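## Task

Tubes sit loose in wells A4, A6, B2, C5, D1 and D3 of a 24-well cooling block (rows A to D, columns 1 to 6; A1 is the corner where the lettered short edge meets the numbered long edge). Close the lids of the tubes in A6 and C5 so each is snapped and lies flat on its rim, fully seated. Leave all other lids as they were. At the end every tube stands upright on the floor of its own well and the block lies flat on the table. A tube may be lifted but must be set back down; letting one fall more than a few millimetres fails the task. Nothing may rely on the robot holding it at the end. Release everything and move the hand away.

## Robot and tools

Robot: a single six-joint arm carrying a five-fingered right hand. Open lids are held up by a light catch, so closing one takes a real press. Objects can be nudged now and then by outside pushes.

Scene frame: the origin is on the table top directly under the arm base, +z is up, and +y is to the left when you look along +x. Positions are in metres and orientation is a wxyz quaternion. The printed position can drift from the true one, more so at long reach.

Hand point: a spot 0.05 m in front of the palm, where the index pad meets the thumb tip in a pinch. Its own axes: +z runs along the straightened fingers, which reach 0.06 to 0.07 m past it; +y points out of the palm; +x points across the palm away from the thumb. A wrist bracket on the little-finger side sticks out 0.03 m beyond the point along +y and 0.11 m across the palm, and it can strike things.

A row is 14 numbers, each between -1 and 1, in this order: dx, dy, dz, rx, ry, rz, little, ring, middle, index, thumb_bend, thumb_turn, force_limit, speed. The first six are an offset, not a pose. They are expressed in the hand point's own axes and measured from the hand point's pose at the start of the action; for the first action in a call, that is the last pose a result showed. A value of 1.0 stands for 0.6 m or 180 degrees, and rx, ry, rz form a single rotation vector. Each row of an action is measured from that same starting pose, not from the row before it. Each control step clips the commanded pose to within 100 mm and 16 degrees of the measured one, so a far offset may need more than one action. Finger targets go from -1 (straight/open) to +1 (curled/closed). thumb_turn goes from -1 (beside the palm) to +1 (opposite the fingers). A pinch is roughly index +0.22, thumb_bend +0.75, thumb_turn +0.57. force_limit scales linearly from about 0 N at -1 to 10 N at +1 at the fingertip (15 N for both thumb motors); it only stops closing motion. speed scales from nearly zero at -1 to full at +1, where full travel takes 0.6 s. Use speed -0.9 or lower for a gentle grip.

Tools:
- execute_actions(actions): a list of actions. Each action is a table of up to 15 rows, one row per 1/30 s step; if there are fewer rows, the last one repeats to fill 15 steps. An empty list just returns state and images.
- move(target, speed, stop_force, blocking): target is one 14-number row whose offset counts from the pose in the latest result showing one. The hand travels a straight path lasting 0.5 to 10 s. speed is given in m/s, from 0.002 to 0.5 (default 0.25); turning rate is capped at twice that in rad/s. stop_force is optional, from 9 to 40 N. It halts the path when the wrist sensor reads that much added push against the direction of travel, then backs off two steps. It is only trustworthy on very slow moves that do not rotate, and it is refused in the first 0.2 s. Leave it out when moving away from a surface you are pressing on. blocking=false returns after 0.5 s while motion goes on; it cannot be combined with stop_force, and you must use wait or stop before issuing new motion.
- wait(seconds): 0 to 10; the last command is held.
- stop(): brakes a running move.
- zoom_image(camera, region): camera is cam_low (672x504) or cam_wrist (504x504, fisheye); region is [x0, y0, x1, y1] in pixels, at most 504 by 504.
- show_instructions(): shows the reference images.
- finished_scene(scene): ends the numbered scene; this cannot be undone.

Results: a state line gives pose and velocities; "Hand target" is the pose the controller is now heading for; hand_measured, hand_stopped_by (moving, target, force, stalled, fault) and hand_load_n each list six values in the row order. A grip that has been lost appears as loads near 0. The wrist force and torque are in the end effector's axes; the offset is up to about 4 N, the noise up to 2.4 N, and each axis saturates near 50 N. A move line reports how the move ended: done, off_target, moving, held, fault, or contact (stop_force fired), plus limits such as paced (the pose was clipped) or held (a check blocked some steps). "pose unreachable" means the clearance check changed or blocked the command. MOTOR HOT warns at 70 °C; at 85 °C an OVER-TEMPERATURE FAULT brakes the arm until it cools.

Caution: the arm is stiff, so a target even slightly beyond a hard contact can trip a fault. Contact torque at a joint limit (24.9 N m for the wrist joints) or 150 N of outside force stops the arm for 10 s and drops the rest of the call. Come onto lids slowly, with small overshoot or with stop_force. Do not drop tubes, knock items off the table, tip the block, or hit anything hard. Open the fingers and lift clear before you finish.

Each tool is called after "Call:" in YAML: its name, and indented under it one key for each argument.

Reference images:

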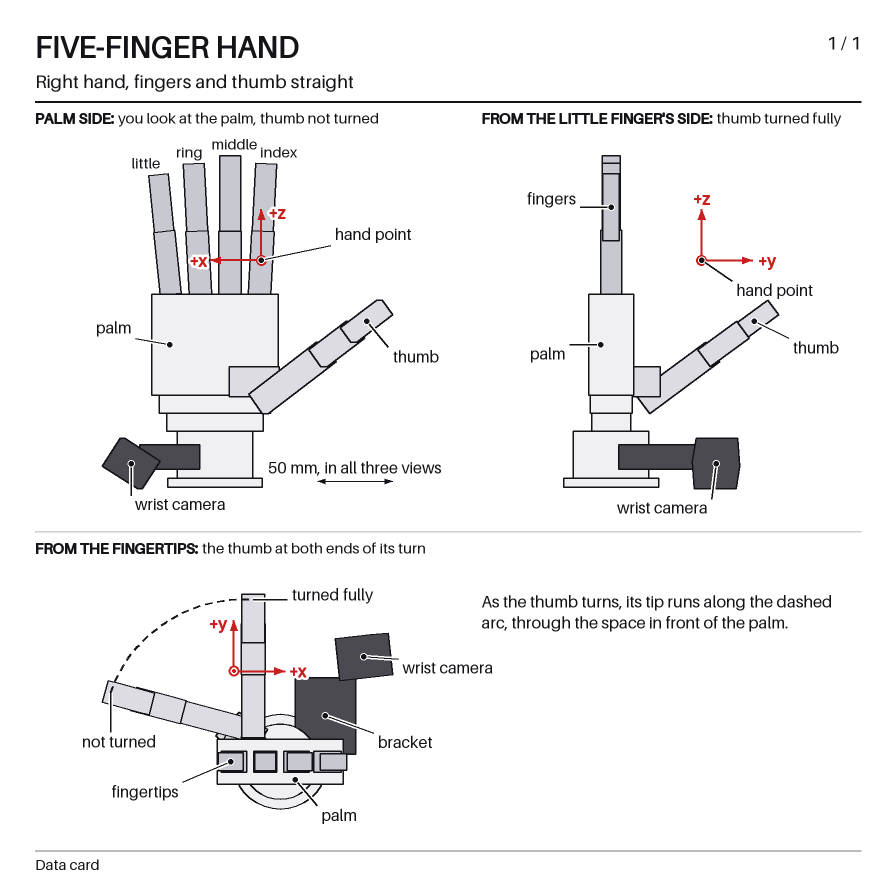

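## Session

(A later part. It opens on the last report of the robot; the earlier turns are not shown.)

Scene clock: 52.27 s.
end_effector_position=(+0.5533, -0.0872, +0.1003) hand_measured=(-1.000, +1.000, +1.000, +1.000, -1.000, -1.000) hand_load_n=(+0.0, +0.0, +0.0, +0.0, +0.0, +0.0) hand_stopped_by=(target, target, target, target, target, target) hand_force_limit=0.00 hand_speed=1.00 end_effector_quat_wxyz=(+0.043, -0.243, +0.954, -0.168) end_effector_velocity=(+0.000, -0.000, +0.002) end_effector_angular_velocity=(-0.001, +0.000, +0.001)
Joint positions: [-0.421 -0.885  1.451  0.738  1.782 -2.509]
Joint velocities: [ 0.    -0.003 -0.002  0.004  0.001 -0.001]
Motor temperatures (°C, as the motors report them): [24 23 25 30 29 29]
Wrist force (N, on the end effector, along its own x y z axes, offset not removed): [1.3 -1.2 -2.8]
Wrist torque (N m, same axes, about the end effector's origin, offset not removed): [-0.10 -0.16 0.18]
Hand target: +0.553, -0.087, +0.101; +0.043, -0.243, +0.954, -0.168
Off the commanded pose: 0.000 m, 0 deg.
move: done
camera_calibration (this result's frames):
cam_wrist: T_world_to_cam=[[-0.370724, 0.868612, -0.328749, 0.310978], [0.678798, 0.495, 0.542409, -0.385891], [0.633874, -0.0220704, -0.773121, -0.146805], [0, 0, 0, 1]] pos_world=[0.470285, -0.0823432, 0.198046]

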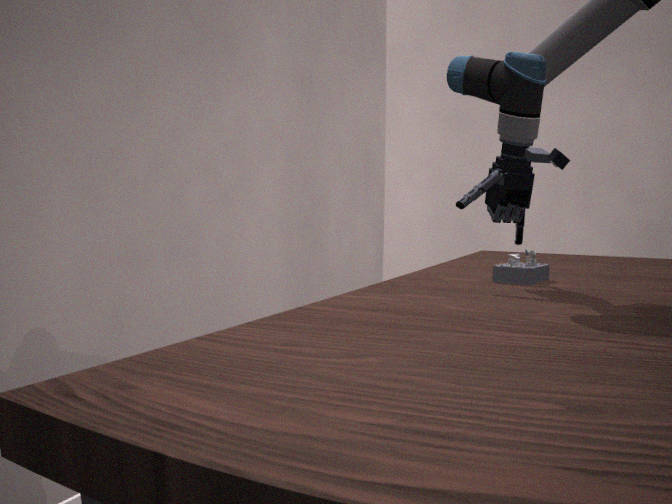

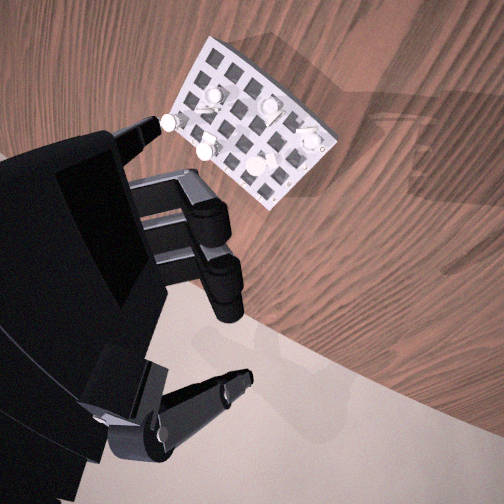

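Call:
move:
  target: [0, 0.0124, 0.02435, 0, 0, 0, -1, 1, 1, 1, -1, -1, 0, 1]
  speed: 0.03

Call:
move:
  target: [0, 0.00341, 0.00938, 0, 0, 0, -1, 1, 1, 1, -1, -1, 0, 1]
  speed: 0.003
  stop_force: 15

Scene clock: 55.17 s.
end_effector_position=(+0.5523, -0.0854, +0.0843) hand_measured=(-1.000, +1.000, +1.000, +1.000, -1.000, -1.000) hand_load_n=(+0.0, +0.0, +0.0, +0.0, +0.0, +0.0) hand_stopped_by=(target, target, target, target, target, target) hand_force_limit=0.00 hand_speed=1.00 end_effector_quat_wxyz=(+0.043, -0.243, +0.954, -0.168) end_effector_velocity=(-0.000, +0.001, -0.002) end_effector_angular_velocity=(+0.001, +0.000, +0.001)
Joint positions: [-0.418 -0.867  1.467  0.705  1.783 -2.506]
Joint velocities: [ 0.001  0.003  0.003 -0.005 -0.001  0.   ]
Motor temperatures (°C, as the motors report them): [24 23 25 30 29 29]
Wrist force (N, on the end effector, along its own x y z axes, offset not removed): [0.1 -1.8 -3.5]
Wrist torque (N m, same axes, about the end effector's origin, offset not removed): [-0.24 0.11 0.14]
Hand target: +0.552, -0.085, +0.084; +0.043, -0.243, +0.954, -0.168
Off the commanded pose: 0.000 m, 0 deg.
move: done
camera_calibration (this result's frames):
cam_wrist: T_world_to_cam=[[-0.370726, 0.868616, -0.328738, 0.30382], [0.678805, 0.494995, 0.542406, -0.377421], [0.633866, -0.0220649, -0.773128, -0.15853], [0, 0, 0, 1]] pos_world=[0.469316, -0.0805799, 0.182029]

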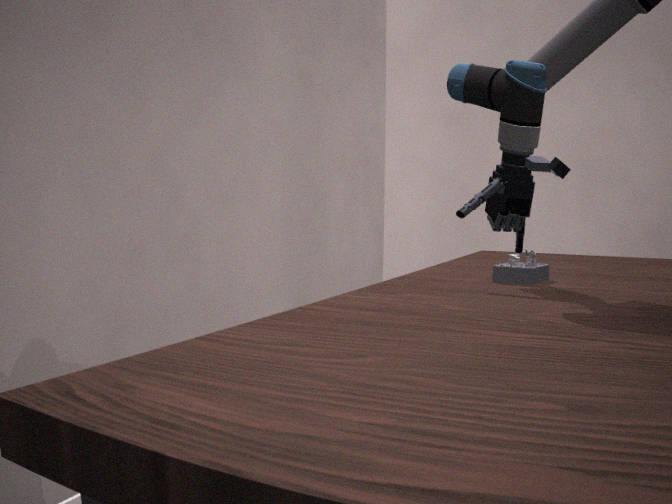

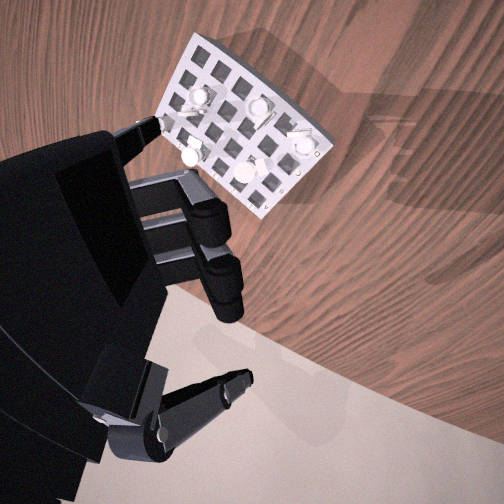

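Scene clock: 57.13 s.
end_effector_position=(+0.5523, -0.0854, +0.0794) hand_measured=(-1.000, +1.000, +1.000, +1.000, -1.000, -1.000) hand_load_n=(+0.5, +0.0, +0.0, +0.0, +0.0, +0.0) hand_stopped_by=(target, target, target, target, target, target) hand_force_limit=0.00 hand_speed=1.00 end_effector_quat_wxyz=(+0.043, -0.243, +0.954, -0.168) end_effector_velocity=(+0.001, -0.000, +0.001) end_effector_angular_velocity=(-0.001, -0.002, -0.001)
Joint positions: [-0.418 -0.86   1.47   0.695  1.783 -2.506]
Joint velocities: [ 0.    -0.001 -0.001 -0.     0.     0.001]
Motor temperatures (°C, as the motors report them): [24 23 25 30 29 29]
Wrist force (N, on the end effector, along its own x y z axes, offset not removed): [0.4 -4.7 -20.0]
Wrist torque (N m, same axes, about the end effector's origin, offset not removed): [1.08 1.13 -0.02]
Hand target: +0.552, -0.085, +0.080; +0.043, -0.243, +0.954, -0.168
Off the commanded pose: 0.001 m, 0 deg.
move: contact
camera_calibration (this result's frames):
cam_wrist: T_world_to_cam=[[-0.370682, 0.868594, -0.328846, 0.302222], [0.678742, 0.495031, 0.542452, -0.37477], [0.633959, -0.0221244, -0.77305, -0.162353], [0, 0, 0, 1]] pos_world=[0.469325, -0.0805777, 0.177172]

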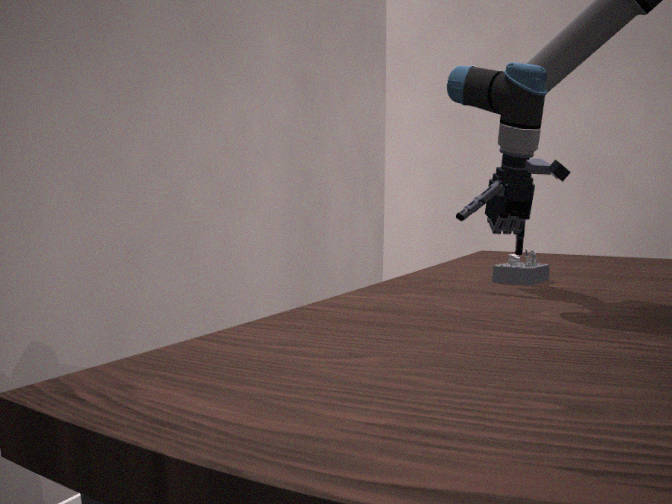

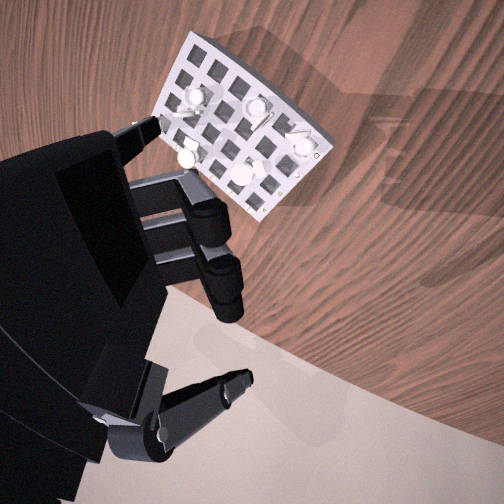

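Call:
wait:
  seconds: 0.3

Scene clock: 58.27 s.
end_effector_position=(+0.5523, -0.0854, +0.0797) hand_measured=(-1.000, +1.000, +1.000, +1.000, -1.000, -1.000) hand_load_n=(+0.5, +0.0, +0.0, +0.0, +0.0, +0.0) hand_stopped_by=(target, target, target, target, target, target) hand_force_limit=0.00 hand_speed=1.00 end_effector_quat_wxyz=(+0.043, -0.243, +0.954, -0.168) end_effector_velocity=(-0.000, +0.000, +0.000) end_effector_angular_velocity=(+0.001, +0.000, +0.001)
Joint positions: [-0.418 -0.861  1.47   0.696  1.783 -2.506]
Joint velocities: [ 0.     0.     0.     0.    -0.001 -0.001]
Motor temperatures (°C, as the motors report them): [24 23 25 30 29 29]
Wrist force (N, on the end effector, along its own x y z axes, offset not removed): [-0.3 -6.3 -17.3]
Wrist torque (N m, same axes, about the end effector's origin, offset not removed): [0.59 1.05 -0.17]
Hand target: +0.552, -0.085, +0.080; +0.043, -0.243, +0.954, -0.168
Off the commanded pose: 0.001 m, 0 deg.
wait: 0.30 s; at rest from the start
camera_calibration (this result's frames):
cam_wrist: T_world_to_cam=[[-0.370708, 0.868605, -0.328787, 0.302315], [0.678785, 0.495012, 0.542415, -0.374938], [0.633898, -0.0220983, -0.773101, -0.162086], [0, 0, 0, 1]] pos_world=[0.469319, -0.080575, 0.177461]

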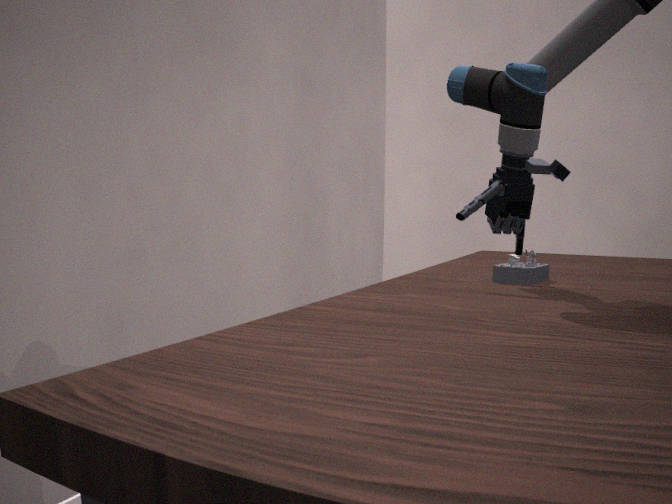

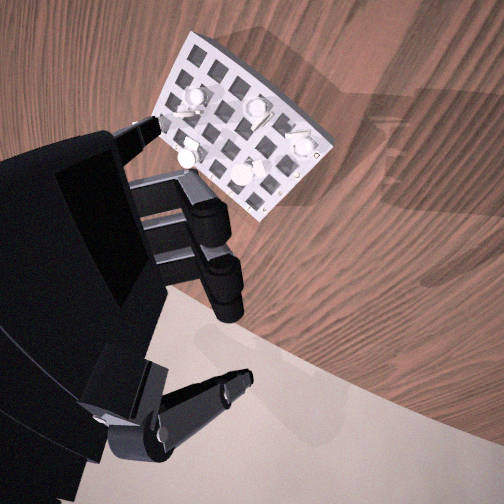

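Call:
execute_actions:
  actions:
    - [[0, 0.00017, 0.00047, 0, 0, 0, -1, 1, 1, 1, -1, -1, 0, 1]]

Scene clock: 59.37 s.
end_effector_position=(+0.5524, -0.0855, +0.0795) hand_measured=(-1.000, +1.000, +1.000, +1.000, -1.000, -1.000) hand_load_n=(+0.5, +0.0, +0.0, +0.0, +0.0, +0.0) hand_stopped_by=(target, target, target, target, target, target) hand_force_limit=0.00 hand_speed=1.00 end_effector_quat_wxyz=(+0.043, -0.243, +0.954, -0.168) end_effector_velocity=(-0.000, -0.000, -0.000) end_effector_angular_velocity=(-0.001, +0.000, +0.000)
Joint positions: [-0.418 -0.86   1.47   0.695  1.783 -2.506]
Joint velocities: [ 0.     0.     0.    -0.001  0.001 -0.   ]
Motor temperatures (°C, as the motors report them): [24 23 25 30 29 29]
Wrist force (N, on the end effector, along its own x y z axes, offset not removed): [-0.3 -4.4 -21.7]
Wrist torque (N m, same axes, about the end effector's origin, offset not removed): [1.32 1.44 -0.12]
Hand target: +0.552, -0.085, +0.079; +0.043, -0.243, +0.954, -0.168
Off the commanded pose: 0.000 m, 0 deg.
camera_calibration (this result's frames):
cam_wrist: T_world_to_cam=[[-0.370648, 0.868579, -0.328922, 0.302284], [0.678686, 0.495054, 0.5425, -0.374812], [0.634039, -0.0221587, -0.772984, -0.162395], [0, 0, 0, 1]] pos_world=[0.469385, -0.0806035, 0.177234]

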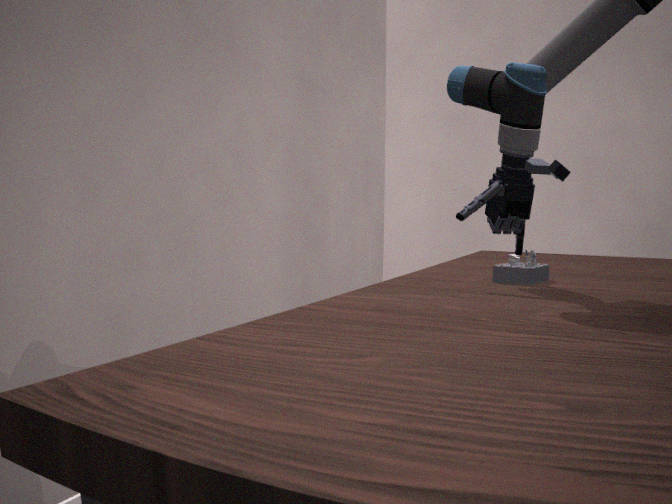

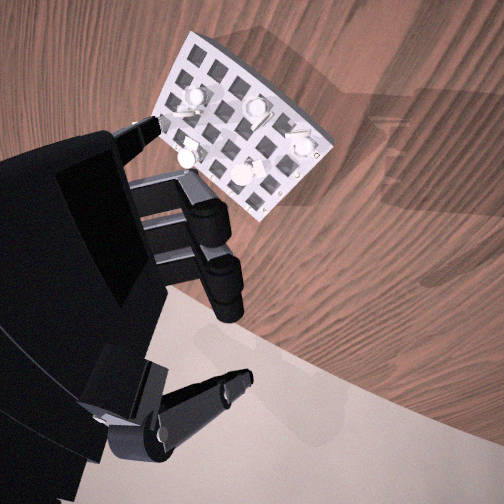

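Call:
execute_actions:
  actions:
    - [[0, 0.00017, 0.00047, 0, 0, 0, -1, 1, 1, 1, -1, -1, 0, 1]]

Scene clock: 60.60 s.
end_effector_position=(+0.5524, -0.0855, +0.0792) hand_measured=(-1.000, +1.000, +1.000, +1.000, -1.000, -1.000) hand_load_n=(+0.5, +0.0, +0.0, +0.0, +0.0, +0.0) hand_stopped_by=(target, target, target, target, target, target) hand_force_limit=0.00 hand_speed=1.00 end_effector_quat_wxyz=(+0.043, -0.243, +0.954, -0.168) end_effector_velocity=(-0.000, +0.001, -0.000) end_effector_angular_velocity=(+0.001, +0.001, +0.002)
Joint positions: [-0.418 -0.86   1.47   0.695  1.783 -2.506]
Joint velocities: [ 0.     0.     0.001  0.001 -0.001 -0.002]
Motor temperatures (°C, as the motors report them): [24 23 25 30 29 29]
Wrist force (N, on the end effector, along its own x y z axes, offset not removed): [-1.4 -4.9 -25.7]
Wrist torque (N m, same axes, about the end effector's origin, offset not removed): [1.51 1.79 -0.22]
Hand target: +0.552, -0.085, +0.079; +0.043, -0.243, +0.954, -0.168
Off the commanded pose: 0.000 m, 0 deg.
camera_calibration (this result's frames):
cam_wrist: T_world_to_cam=[[-0.370649, 0.868579, -0.328922, 0.302187], [0.678688, 0.495054, 0.542498, -0.374654], [0.634036, -0.0221594, -0.772986, -0.162617], [0, 0, 0, 1]] pos_world=[0.469383, -0.0806028, 0.176945]

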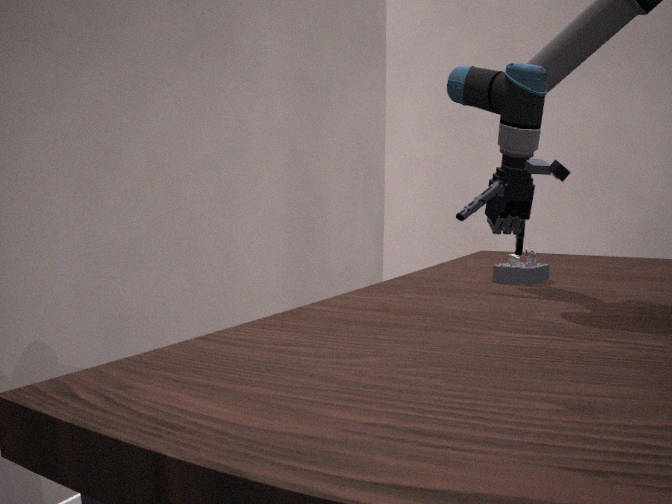

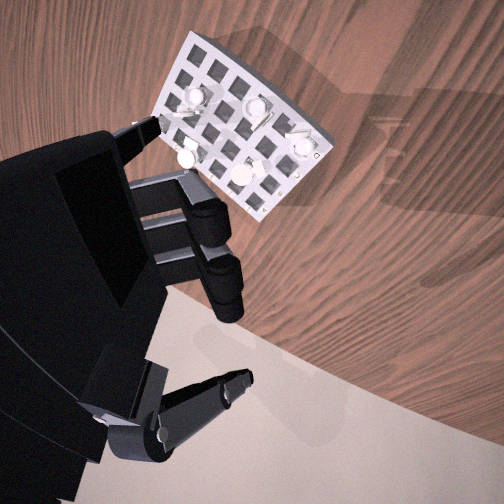

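Call:
move:
  target: [0, -0.01535, -0.03238, 0, 0, 0, -1, 1, 1, 1, -1, -1, 0, 1]
  speed: 0.04

Call:
zoom_image:
  camera: "cam_wrist"
  region: [110, 80, 230, 170]

Call:
zoom_image:
  camera: "cam_low"
  region: [500, 240, 540, 270]

Scene clock: 62.80 s.
end_effector_position=(+0.5534, -0.0872, +0.1003) hand_measured=(-1.000, +1.000, +1.000, +1.000, -1.000, -1.000) hand_load_n=(+0.0, +0.0, +0.0, +0.0, +0.0, +0.0) hand_stopped_by=(target, target, target, target, target, target) hand_force_limit=0.00 hand_speed=1.00 end_effector_quat_wxyz=(+0.043, -0.243, +0.954, -0.168) end_effector_velocity=(-0.000, +0.000, +0.002) end_effector_angular_velocity=(+0.001, +0.001, -0.001)
Joint positions: [-0.421 -0.885  1.451  0.738  1.782 -2.509]
Joint velocities: [ 0.    -0.002 -0.002  0.006 -0.001  0.001]
Motor temperatures (°C, as the motors report them): [24 23 25 30 29 29]
Wrist force (N, on the end effector, along its own x y z axes, offset not removed): [0.3 -0.1 -3.7]
Wrist torque (N m, same axes, about the end effector's origin, offset not removed): [0.04 0.12 0.17]
Hand target: +0.553, -0.087, +0.101; +0.043, -0.243, +0.954, -0.168
Off the commanded pose: 0.000 m, 0 deg.
move: done
camera_calibration (this result's frames):
cam_wrist: T_world_to_cam=[[-0.370648, 0.868576, -0.328931, 0.311058], [0.678683, 0.495059, 0.542499, -0.385899], [0.634042, -0.0221634, -0.772981, -0.146935], [0, 0, 0, 1]] pos_world=[0.470358, -0.0823914, 0.198089]

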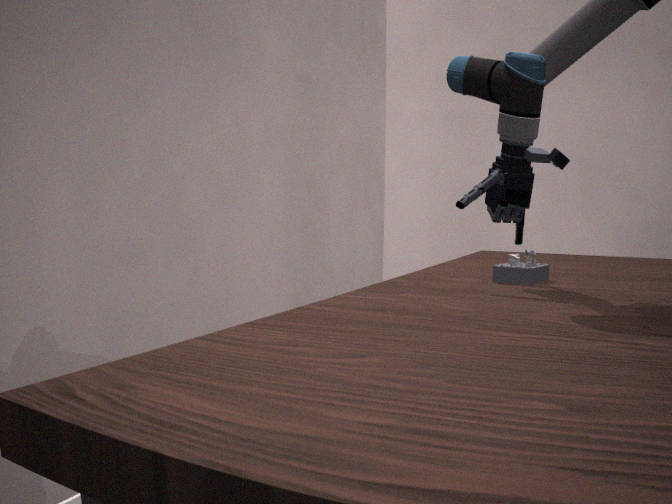

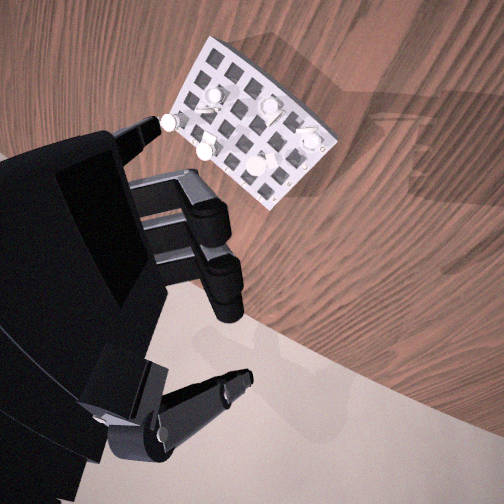

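Region (110, 80, 230, 170) of cam_wrist's 504x504 image, scaled by 4.200, with more detail than that image has; it fills the top 378 rows of this view, and the rest is white.

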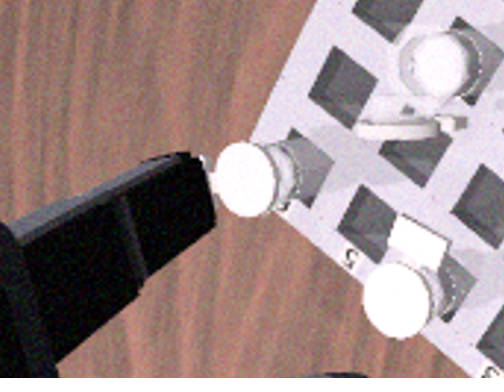

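Region (500, 240, 540, 270) of cam_low's 672x504 image, scaled by 12.600, with more detail than that image has; it fills the top 378 rows of this view, and the rest is white.

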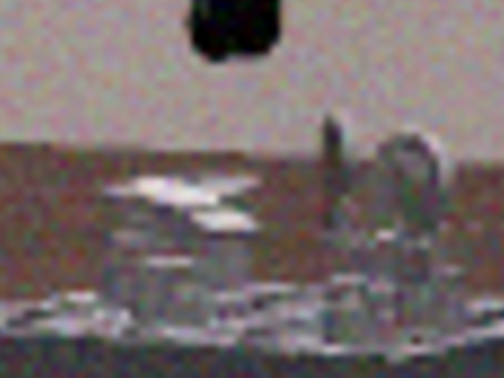

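Call:
move:
  target: [-0.03875, 0.05462, 0.00815, 0, 0, 0, -1, 1, 1, 1, -1, -1, 0, 1]
  speed: 0.05

Call:
move:
  target: [0, 0.00341, 0.00938, 0, 0, 0, -1, 1, 1, 1, -1, -1, 0, 1]
  speed: 0.003
  stop_force: 15

Call:
zoom_image:
  camera: "cam_wrist"
  region: [90, 60, 230, 170]

Scene clock: 66.03 s.
end_effector_position=(+0.5597, -0.0507, +0.0847) hand_measured=(-1.000, +1.000, +1.000, +1.000, -1.000, -1.000) hand_load_n=(+0.0, +0.0, +0.0, +0.0, +0.0, +0.0) hand_stopped_by=(target, target, target, target, target, target) hand_force_limit=0.00 hand_speed=1.00 end_effector_quat_wxyz=(+0.043, -0.243, +0.954, -0.168) end_effector_velocity=(+0.001, +0.002, -0.001) end_effector_angular_velocity=(-0.000, -0.000, +0.001)
Joint positions: [-0.349 -0.858  1.454  0.724  1.8   -2.437]
Joint velocities: [ 0.004  0.002 -0.001 -0.     0.001  0.002]
Motor temperatures (°C, as the motors report them): [24 23 25 30 29 29]
Wrist force (N, on the end effector, along its own x y z axes, offset not removed): [-0.7 -3.8 -4.7]
Wrist torque (N m, same axes, about the end effector's origin, offset not removed): [-0.39 0.20 0.00]
Hand target: +0.560, -0.050, +0.085; +0.043, -0.243, +0.954, -0.168
Off the commanded pose: 0.000 m, 0 deg.
move: done
camera_calibration (this result's frames):
cam_wrist: T_world_to_cam=[[-0.370672, 0.868633, -0.328755, 0.276507], [0.678681, 0.494968, 0.542585, -0.399834], [0.63403, -0.0219986, -0.772995, -0.162241], [0, 0, 0, 1]] pos_world=[0.476719, -0.0458473, 0.182436]

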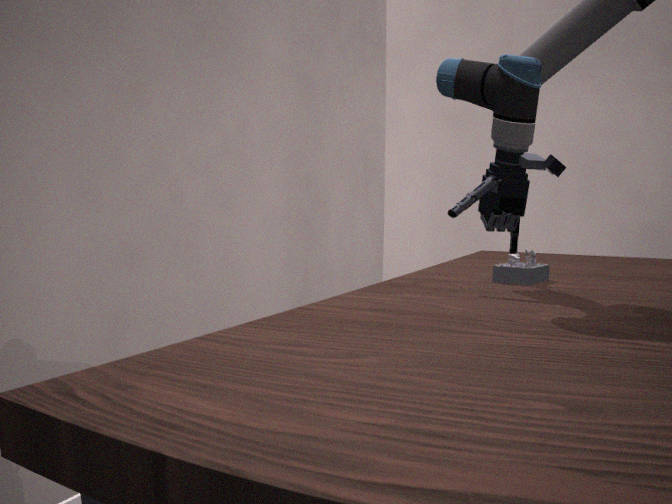

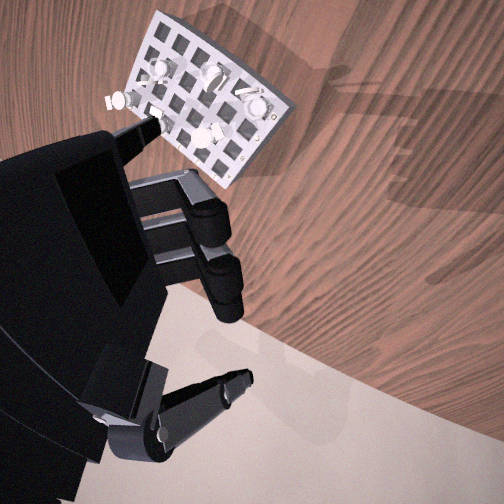

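Scene clock: 68.17 s.
end_effector_position=(+0.5598, -0.0507, +0.0793) hand_measured=(-1.000, +1.000, +1.000, +1.000, -1.000, -1.000) hand_load_n=(+0.5, +0.0, +0.0, +0.0, +0.0, +0.0) hand_stopped_by=(target, target, target, target, target, target) hand_force_limit=0.00 hand_speed=1.00 end_effector_quat_wxyz=(+0.043, -0.243, +0.954, -0.168) end_effector_velocity=(-0.001, +0.000, +0.001) end_effector_angular_velocity=(-0.000, +0.001, +0.001)
Joint positions: [-0.349 -0.851  1.457  0.714  1.8   -2.437]
Joint velocities: [ 0.    -0.001  0.001  0.001  0.    -0.001]
Motor temperatures (°C, as the motors report them): [24 23 25 30 29 29]
Wrist force (N, on the end effector, along its own x y z axes, offset not removed): [0.5 -7.6 -23.6]
Wrist torque (N m, same axes, about the end effector's origin, offset not removed): [1.15 1.43 -0.15]
Hand target: +0.560, -0.051, +0.080; +0.043, -0.243, +0.954, -0.168
Off the commanded pose: 0.001 m, 0 deg.
move: contact
camera_calibration (this result's frames):
cam_wrist: T_world_to_cam=[[-0.370628, 0.868613, -0.328856, 0.274752], [0.678615, 0.495, 0.542639, -0.396913], [0.634127, -0.0220493, -0.772914, -0.166443], [0, 0, 0, 1]] pos_world=[0.476728, -0.0458506, 0.177088]

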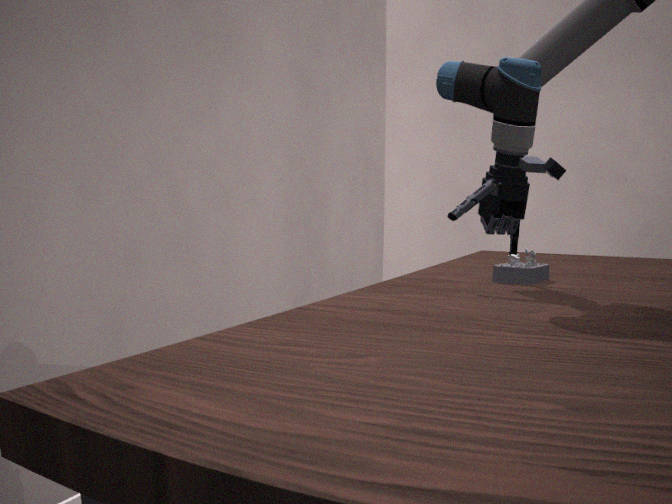

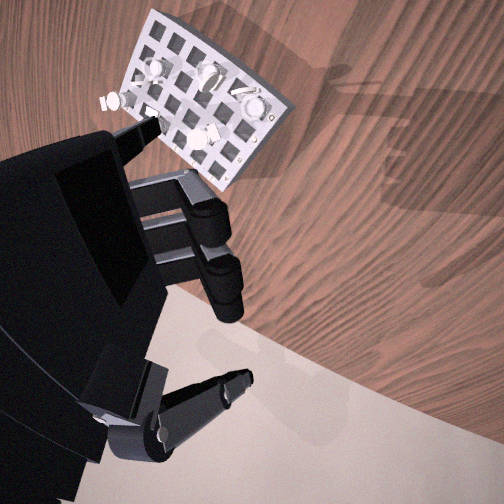

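Region (90, 60, 230, 170) of cam_wrist's 504x504 image, scaled by 3.600, with more detail than that image has; it fills the top 396 rows of this view, and the rest is white.

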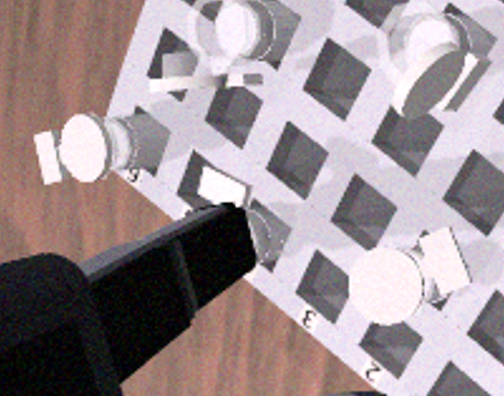

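Call:
move:
  target: [0, -0.01479, -0.04066, 0, 0, 0, -1, 1, 1, 1, -1, -1, 0, 1]
  speed: 0.06

Call:
move:
  target: [0.23297, 0.01392, -0.00518, 0, -0.1525, -0.4191, -1, 1, 1, 1, -1, -1, 0, 1]
  speed: 0.35

Call:
zoom_image:
  camera: "cam_wrist"
  region: [110, 60, 270, 180]

Scene clock: 74.70 s.
end_effector_position=(+0.5598, -0.0507, +0.1050) hand_measured=(-1.000, +1.000, +1.000, +1.000, -1.000, -1.000) hand_load_n=(+0.0, +0.0, +0.0, +0.0, +0.0, +0.0) hand_stopped_by=(target, target, target, target, target, target) hand_force_limit=0.00 hand_speed=1.00 end_effector_quat_wxyz=(+0.043, -0.243, +0.954, -0.168) end_effector_velocity=(-0.000, +0.000, +0.002) end_effector_angular_velocity=(+0.000, +0.001, +0.000)
Joint positions: [-0.349 -0.884  1.439  0.765  1.8   -2.437]
Joint velocities: [-0.    -0.003 -0.001  0.005 -0.    -0.001]
Motor temperatures (°C, as the motors report them): [24 23 25 30 29 29]
Wrist force (N, on the end effector, along its own x y z axes, offset not removed): [0.1 0.0 -1.9]
Wrist torque (N m, same axes, about the end effector's origin, offset not removed): [-0.08 -0.08 0.09]
Hand target: +0.560, -0.051, +0.105; +0.043, -0.243, +0.954, -0.168
Off the commanded pose: 0.000 m, 0 deg.
move: done
camera_calibration (this result's frames):
cam_wrist: T_world_to_cam=[[-0.370635, 0.868624, -0.328818, 0.283247], [0.678589, 0.494983, 0.542686, -0.410857], [0.63415, -0.0219934, -0.772897, -0.14661], [0, 0, 0, 1]] pos_world=[0.476757, -0.0458932, 0.202788]

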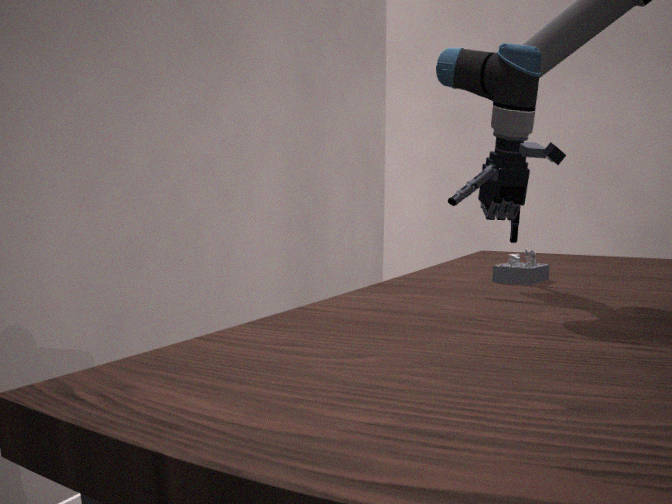

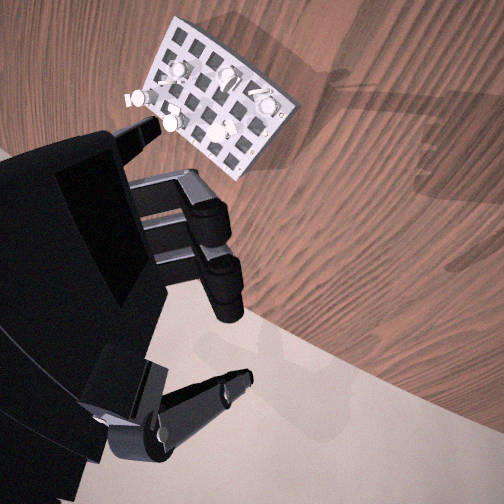

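Scene clock: 77.33 s.
end_effector_position=(+0.4329, -0.1098, +0.1050) hand_measured=(-1.000, +1.000, +1.000, +1.000, -1.000, -1.000) hand_load_n=(+0.0, +0.0, +0.0, +0.0, +0.0, +0.0) hand_stopped_by=(target, target, target, target, target, target) hand_force_limit=0.00 hand_speed=1.00 end_effector_quat_wxyz=(-0.141, +0.801, -0.573, +0.101) end_effector_velocity=(-0.001, -0.000, -0.000) end_effector_angular_velocity=(+0.002, -0.000, +0.015)
Joint positions: [-0.66  -1.031  1.717  0.697  1.287 -4.089]
Joint velocities: [-0.002  0.001  0.001  0.004 -0.005 -0.017]
Motor temperatures (°C, as the motors report them): [24 23 25 30 29 29]
Wrist force (N, on the end effector, along its own x y z axes, offset not removed): [-1.9 -1.2 -4.5]
Wrist torque (N m, same axes, about the end effector's origin, offset not removed): [0.17 0.39 -0.05]
Hand target: +0.433, -0.110, +0.105; -0.141, +0.801, -0.573, +0.101
Off the commanded pose: 0.000 m, 0 deg.
move: done
camera_calibration (this result's frames):
cam_wrist: T_world_to_cam=[[-0.918727, -0.217073, -0.329879, 0.405646], [-0.372671, 0.752883, 0.542479, 0.187967], [0.130603, 0.621326, -0.772591, 0.221164], [0, 0, 0, 1]] pos_world=[0.413843, -0.190878, 0.202715]

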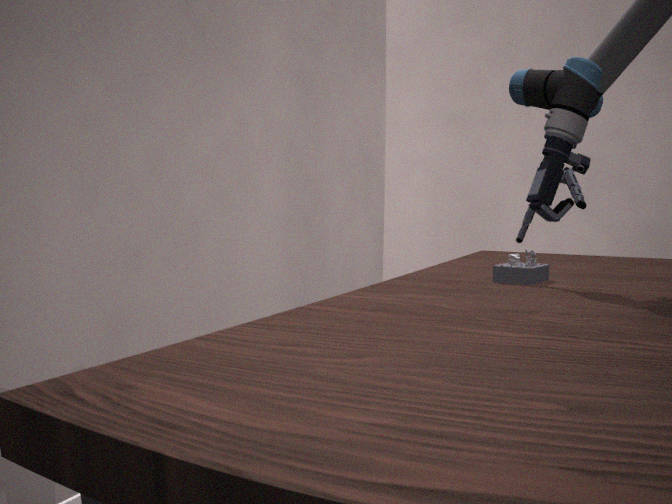

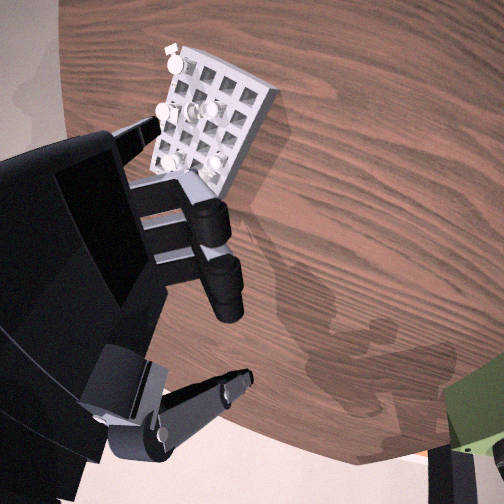

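Region (110, 60, 270, 180) of cam_wrist's 504x504 image, scaled by 3.150, with more detail than that image has; it fills the top 378 rows of this view, and the rest is white.

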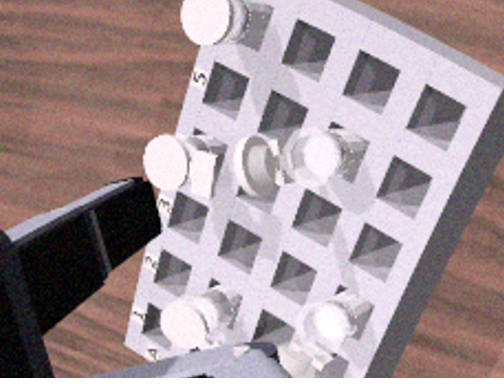

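Call:
move:
  target: [0.00733, 0.01274, 0.01307, 0, 0, 0, -1, 1, 1, 1, -1, -1, 0, 1]
  speed: 0.03

Call:
zoom_image:
  camera: "cam_wrist"
  region: [120, 80, 240, 170]

Call:
zoom_image:
  camera: "cam_low"
  region: [485, 220, 555, 290]

Scene clock: 81.43 s.
end_effector_position=(+0.4301, -0.1153, +0.0953) hand_measured=(-1.000, +1.000, +1.000, +1.000, -1.000, -1.000) hand_load_n=(+0.0, +0.0, +0.0, +0.0, +0.0, +0.0) hand_stopped_by=(target, target, target, target, target, target) hand_force_limit=0.00 hand_speed=1.00 end_effector_quat_wxyz=(-0.141, +0.801, -0.573, +0.101) end_effector_velocity=(-0.001, -0.001, -0.002) end_effector_angular_velocity=(+0.000, +0.000, -0.001)
Joint positions: [-0.675 -1.017  1.726  0.678  1.284 -4.104]
Joint velocities: [-0.003  0.003  0.002 -0.004 -0.    -0.003]
Motor temperatures (°C, as the motors report them): [24 23 25 30 29 29]
Wrist force (N, on the end effector, along its own x y z axes, offset not removed): [-4.4 -3.3 -1.6]
Wrist torque (N m, same axes, about the end effector's origin, offset not removed): [-0.47 0.72 -0.16]
Hand target: +0.430, -0.115, +0.095; -0.141, +0.801, -0.573, +0.101
Off the commanded pose: 0.000 m, 0 deg.
move: done
camera_calibration (this result's frames):
cam_wrist: T_world_to_cam=[[-0.918733, -0.21711, -0.329838, 0.398662], [-0.372675, 0.752881, 0.542479, 0.19633], [0.130551, 0.621316, -0.772608, 0.217414], [0, 0, 0, 1]] pos_world=[0.411047, -0.196343, 0.192965]

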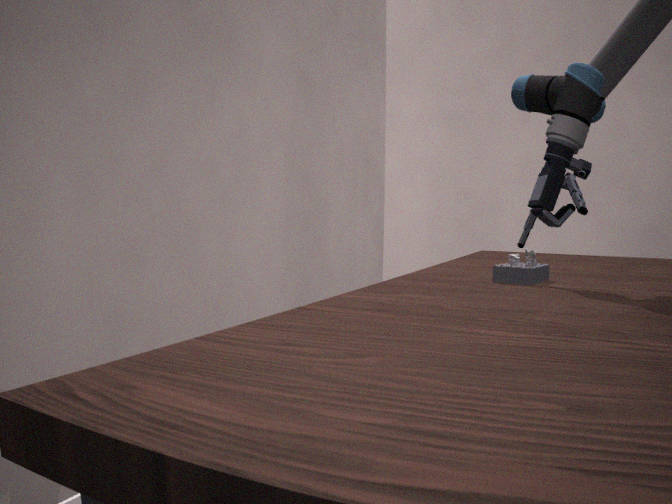

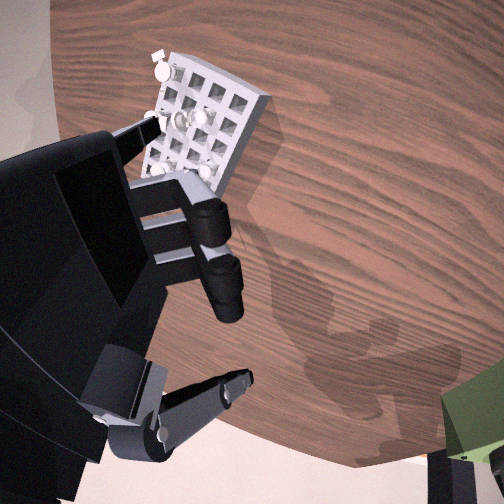

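Region (120, 80, 240, 170) of cam_wrist's 504x504 image, scaled by 4.200, with more detail than that image has; it fills the top 378 rows of this view, and the rest is white.

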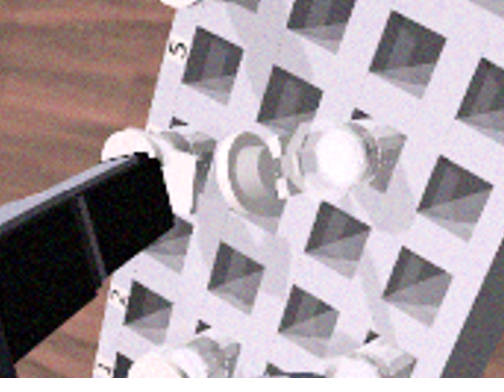

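Region (485, 220, 555, 290) of cam_low's 672x504 image, scaled by 7.200, with more detail than that image has.

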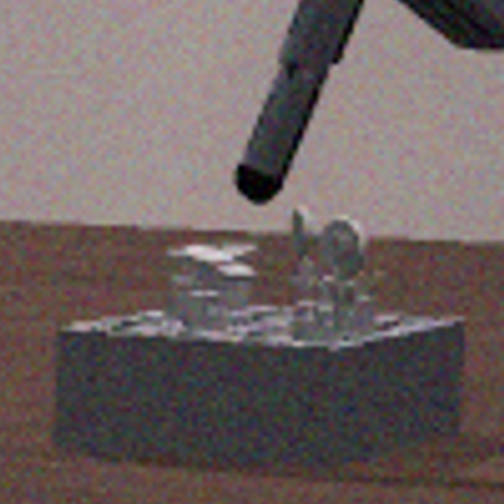

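Call:
move:
  target: [0, 0.00358, 0.00985, 0, 0, 0, -1, 1, 1, 1, -1, -1, 0, 1]
  speed: 0.02

Call:
zoom_image:
  camera: "cam_wrist"
  region: [120, 80, 240, 170]

Call:
zoom_image:
  camera: "cam_low"
  region: [485, 220, 555, 290]

Scene clock: 83.87 s.
end_effector_position=(+0.4301, -0.1153, +0.0892) hand_measured=(-1.000, +1.000, +1.000, +1.000, -1.000, -1.000) hand_load_n=(+0.0, +0.0, +0.0, +0.0, +0.0, +0.0) hand_stopped_by=(target, target, target, target, target, target) hand_force_limit=0.00 hand_speed=1.00 end_effector_quat_wxyz=(-0.141, +0.801, -0.573, +0.101) end_effector_velocity=(+0.000, +0.000, -0.002) end_effector_angular_velocity=(+0.000, -0.000, -0.000)
Joint positions: [-0.675 -1.008  1.73   0.664  1.284 -4.104]
Joint velocities: [ 0.001  0.004  0.002 -0.006 -0.     0.001]
Motor temperatures (°C, as the motors report them): [24 23 25 30 29 29]
Wrist force (N, on the end effector, along its own x y z axes, offset not removed): [0.0 0.4 -1.8]
Wrist torque (N m, same axes, about the end effector's origin, offset not removed): [0.02 0.03 0.17]
Hand target: +0.430, -0.115, +0.089; -0.141, +0.801, -0.573, +0.101
Off the commanded pose: 0.000 m, 0 deg.
move: done
camera_calibration (this result's frames):
cam_wrist: T_world_to_cam=[[-0.918726, -0.217095, -0.329868, 0.396673], [-0.372686, 0.752857, 0.542504, 0.199589], [0.130569, 0.62135, -0.772578, 0.212744], [0, 0, 0, 1]] pos_world=[0.41104, -0.196335, 0.186933]

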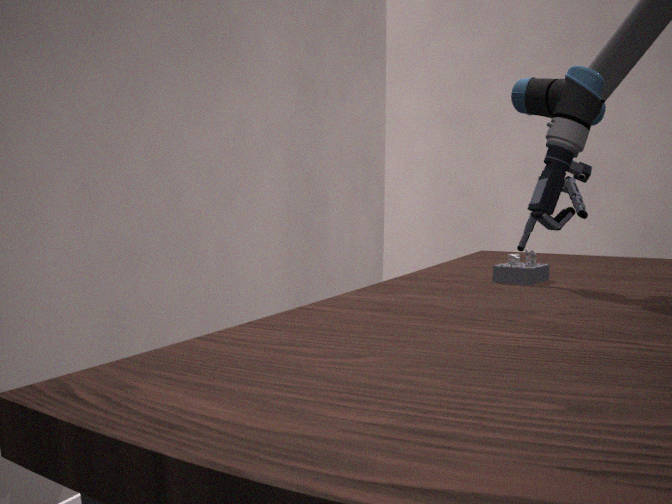

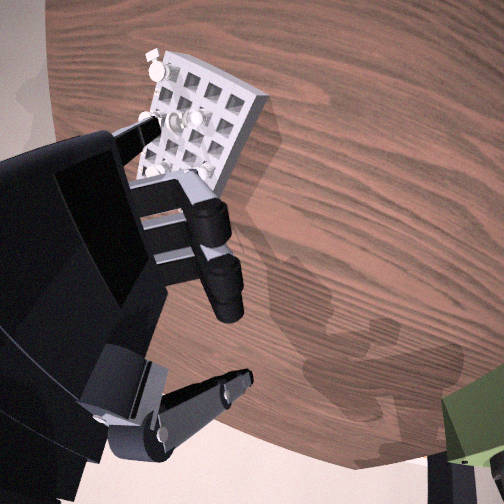

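Region (120, 80, 240, 170) of cam_wrist's 504x504 image, scaled by 4.200, with more detail than that image has; it fills the top 378 rows of this view, and the rest is white.

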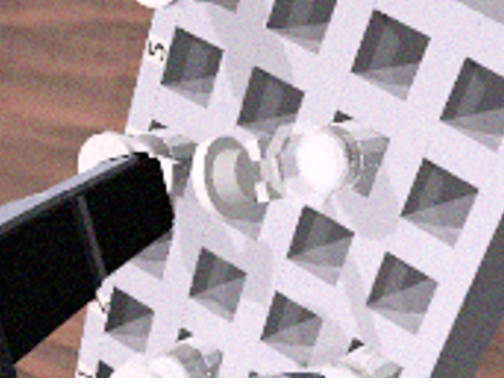

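Region (485, 220, 555, 290) of cam_low's 672x504 image, scaled by 7.200, with more detail than that image has.

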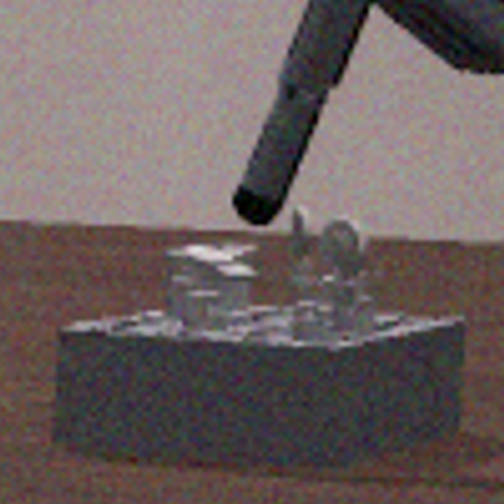

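Call:
move:
  target: [0.0008, 0.03132, -0.0114, 0, 0, 0, -1, 1, 1, 1, -1, -1, 0, 1]
  speed: 0.012

Call:
zoom_image:
  camera: "cam_wrist"
  region: [110, 80, 230, 170]

Call:
zoom_image:
  camera: "cam_low"
  region: [485, 220, 555, 290]

Scene clock: 86.37 s.
end_effector_position=(+0.4115, -0.1221, +0.0892) hand_measured=(-1.000, +1.000, +1.000, +1.000, -1.000, -1.000) hand_load_n=(+0.0, +0.0, +0.0, +0.0, +0.0, +0.0) hand_stopped_by=(target, target, target, target, target, target) hand_force_limit=0.00 hand_speed=1.00 end_effector_quat_wxyz=(-0.141, +0.801, -0.573, +0.101) end_effector_velocity=(-0.002, -0.001, +0.000) end_effector_angular_velocity=(-0.000, +0.001, -0.001)
Joint positions: [-0.715 -1.034  1.779  0.653  1.277 -4.146]
Joint velocities: [-0.005 -0.003  0.005 -0.    -0.    -0.004]
Motor temperatures (°C, as the motors report them): [24 23 25 30 29 29]
Wrist force (N, on the end effector, along its own x y z axes, offset not removed): [-0.6 -1.1 -2.0]
Wrist torque (N m, same axes, about the end effector's origin, offset not removed): [-0.09 0.11 0.02]
Hand target: +0.411, -0.122, +0.089; -0.141, +0.801, -0.573, +0.101
Off the commanded pose: 0.000 m, 0 deg.
move: done
camera_calibration (this result's frames):
cam_wrist: T_world_to_cam=[[-0.918758, -0.217112, -0.329766, 0.378151], [-0.372631, 0.752895, 0.542491, 0.197787], [0.130498, 0.621299, -0.772631, 0.219424], [0, 0, 0, 1]] pos_world=[0.392496, -0.20314, 0.186938]

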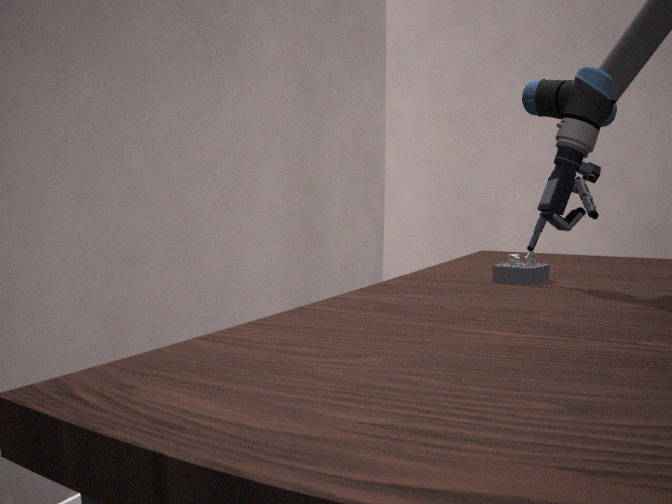

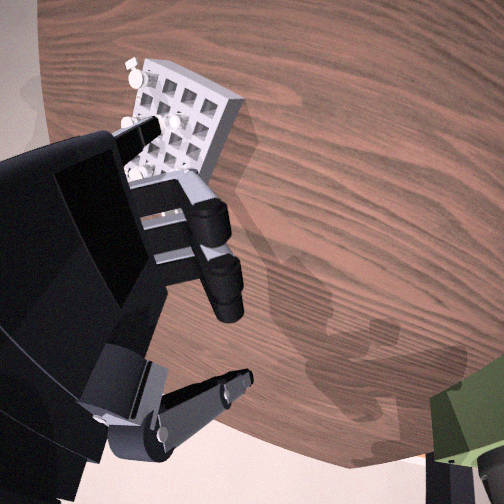

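Region (110, 80, 230, 170) of cam_wrist's 504x504 image, scaled by 4.200, with more detail than that image has; it fills the top 378 rows of this view, and the rest is white.

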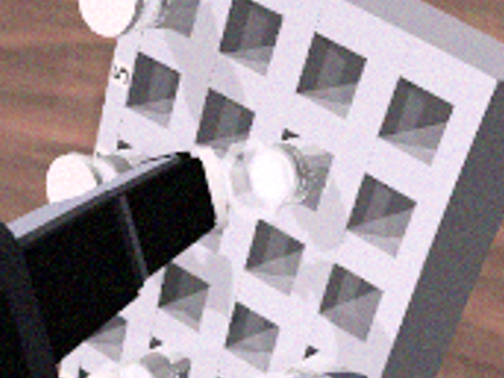

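Region (485, 220, 555, 290) of cam_low's 672x504 image, scaled by 7.200, with more detail than that image has.

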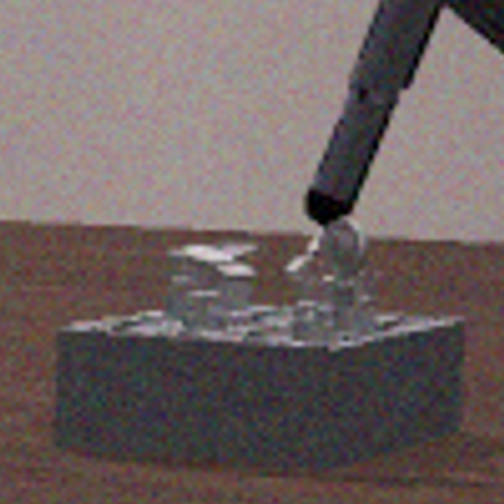

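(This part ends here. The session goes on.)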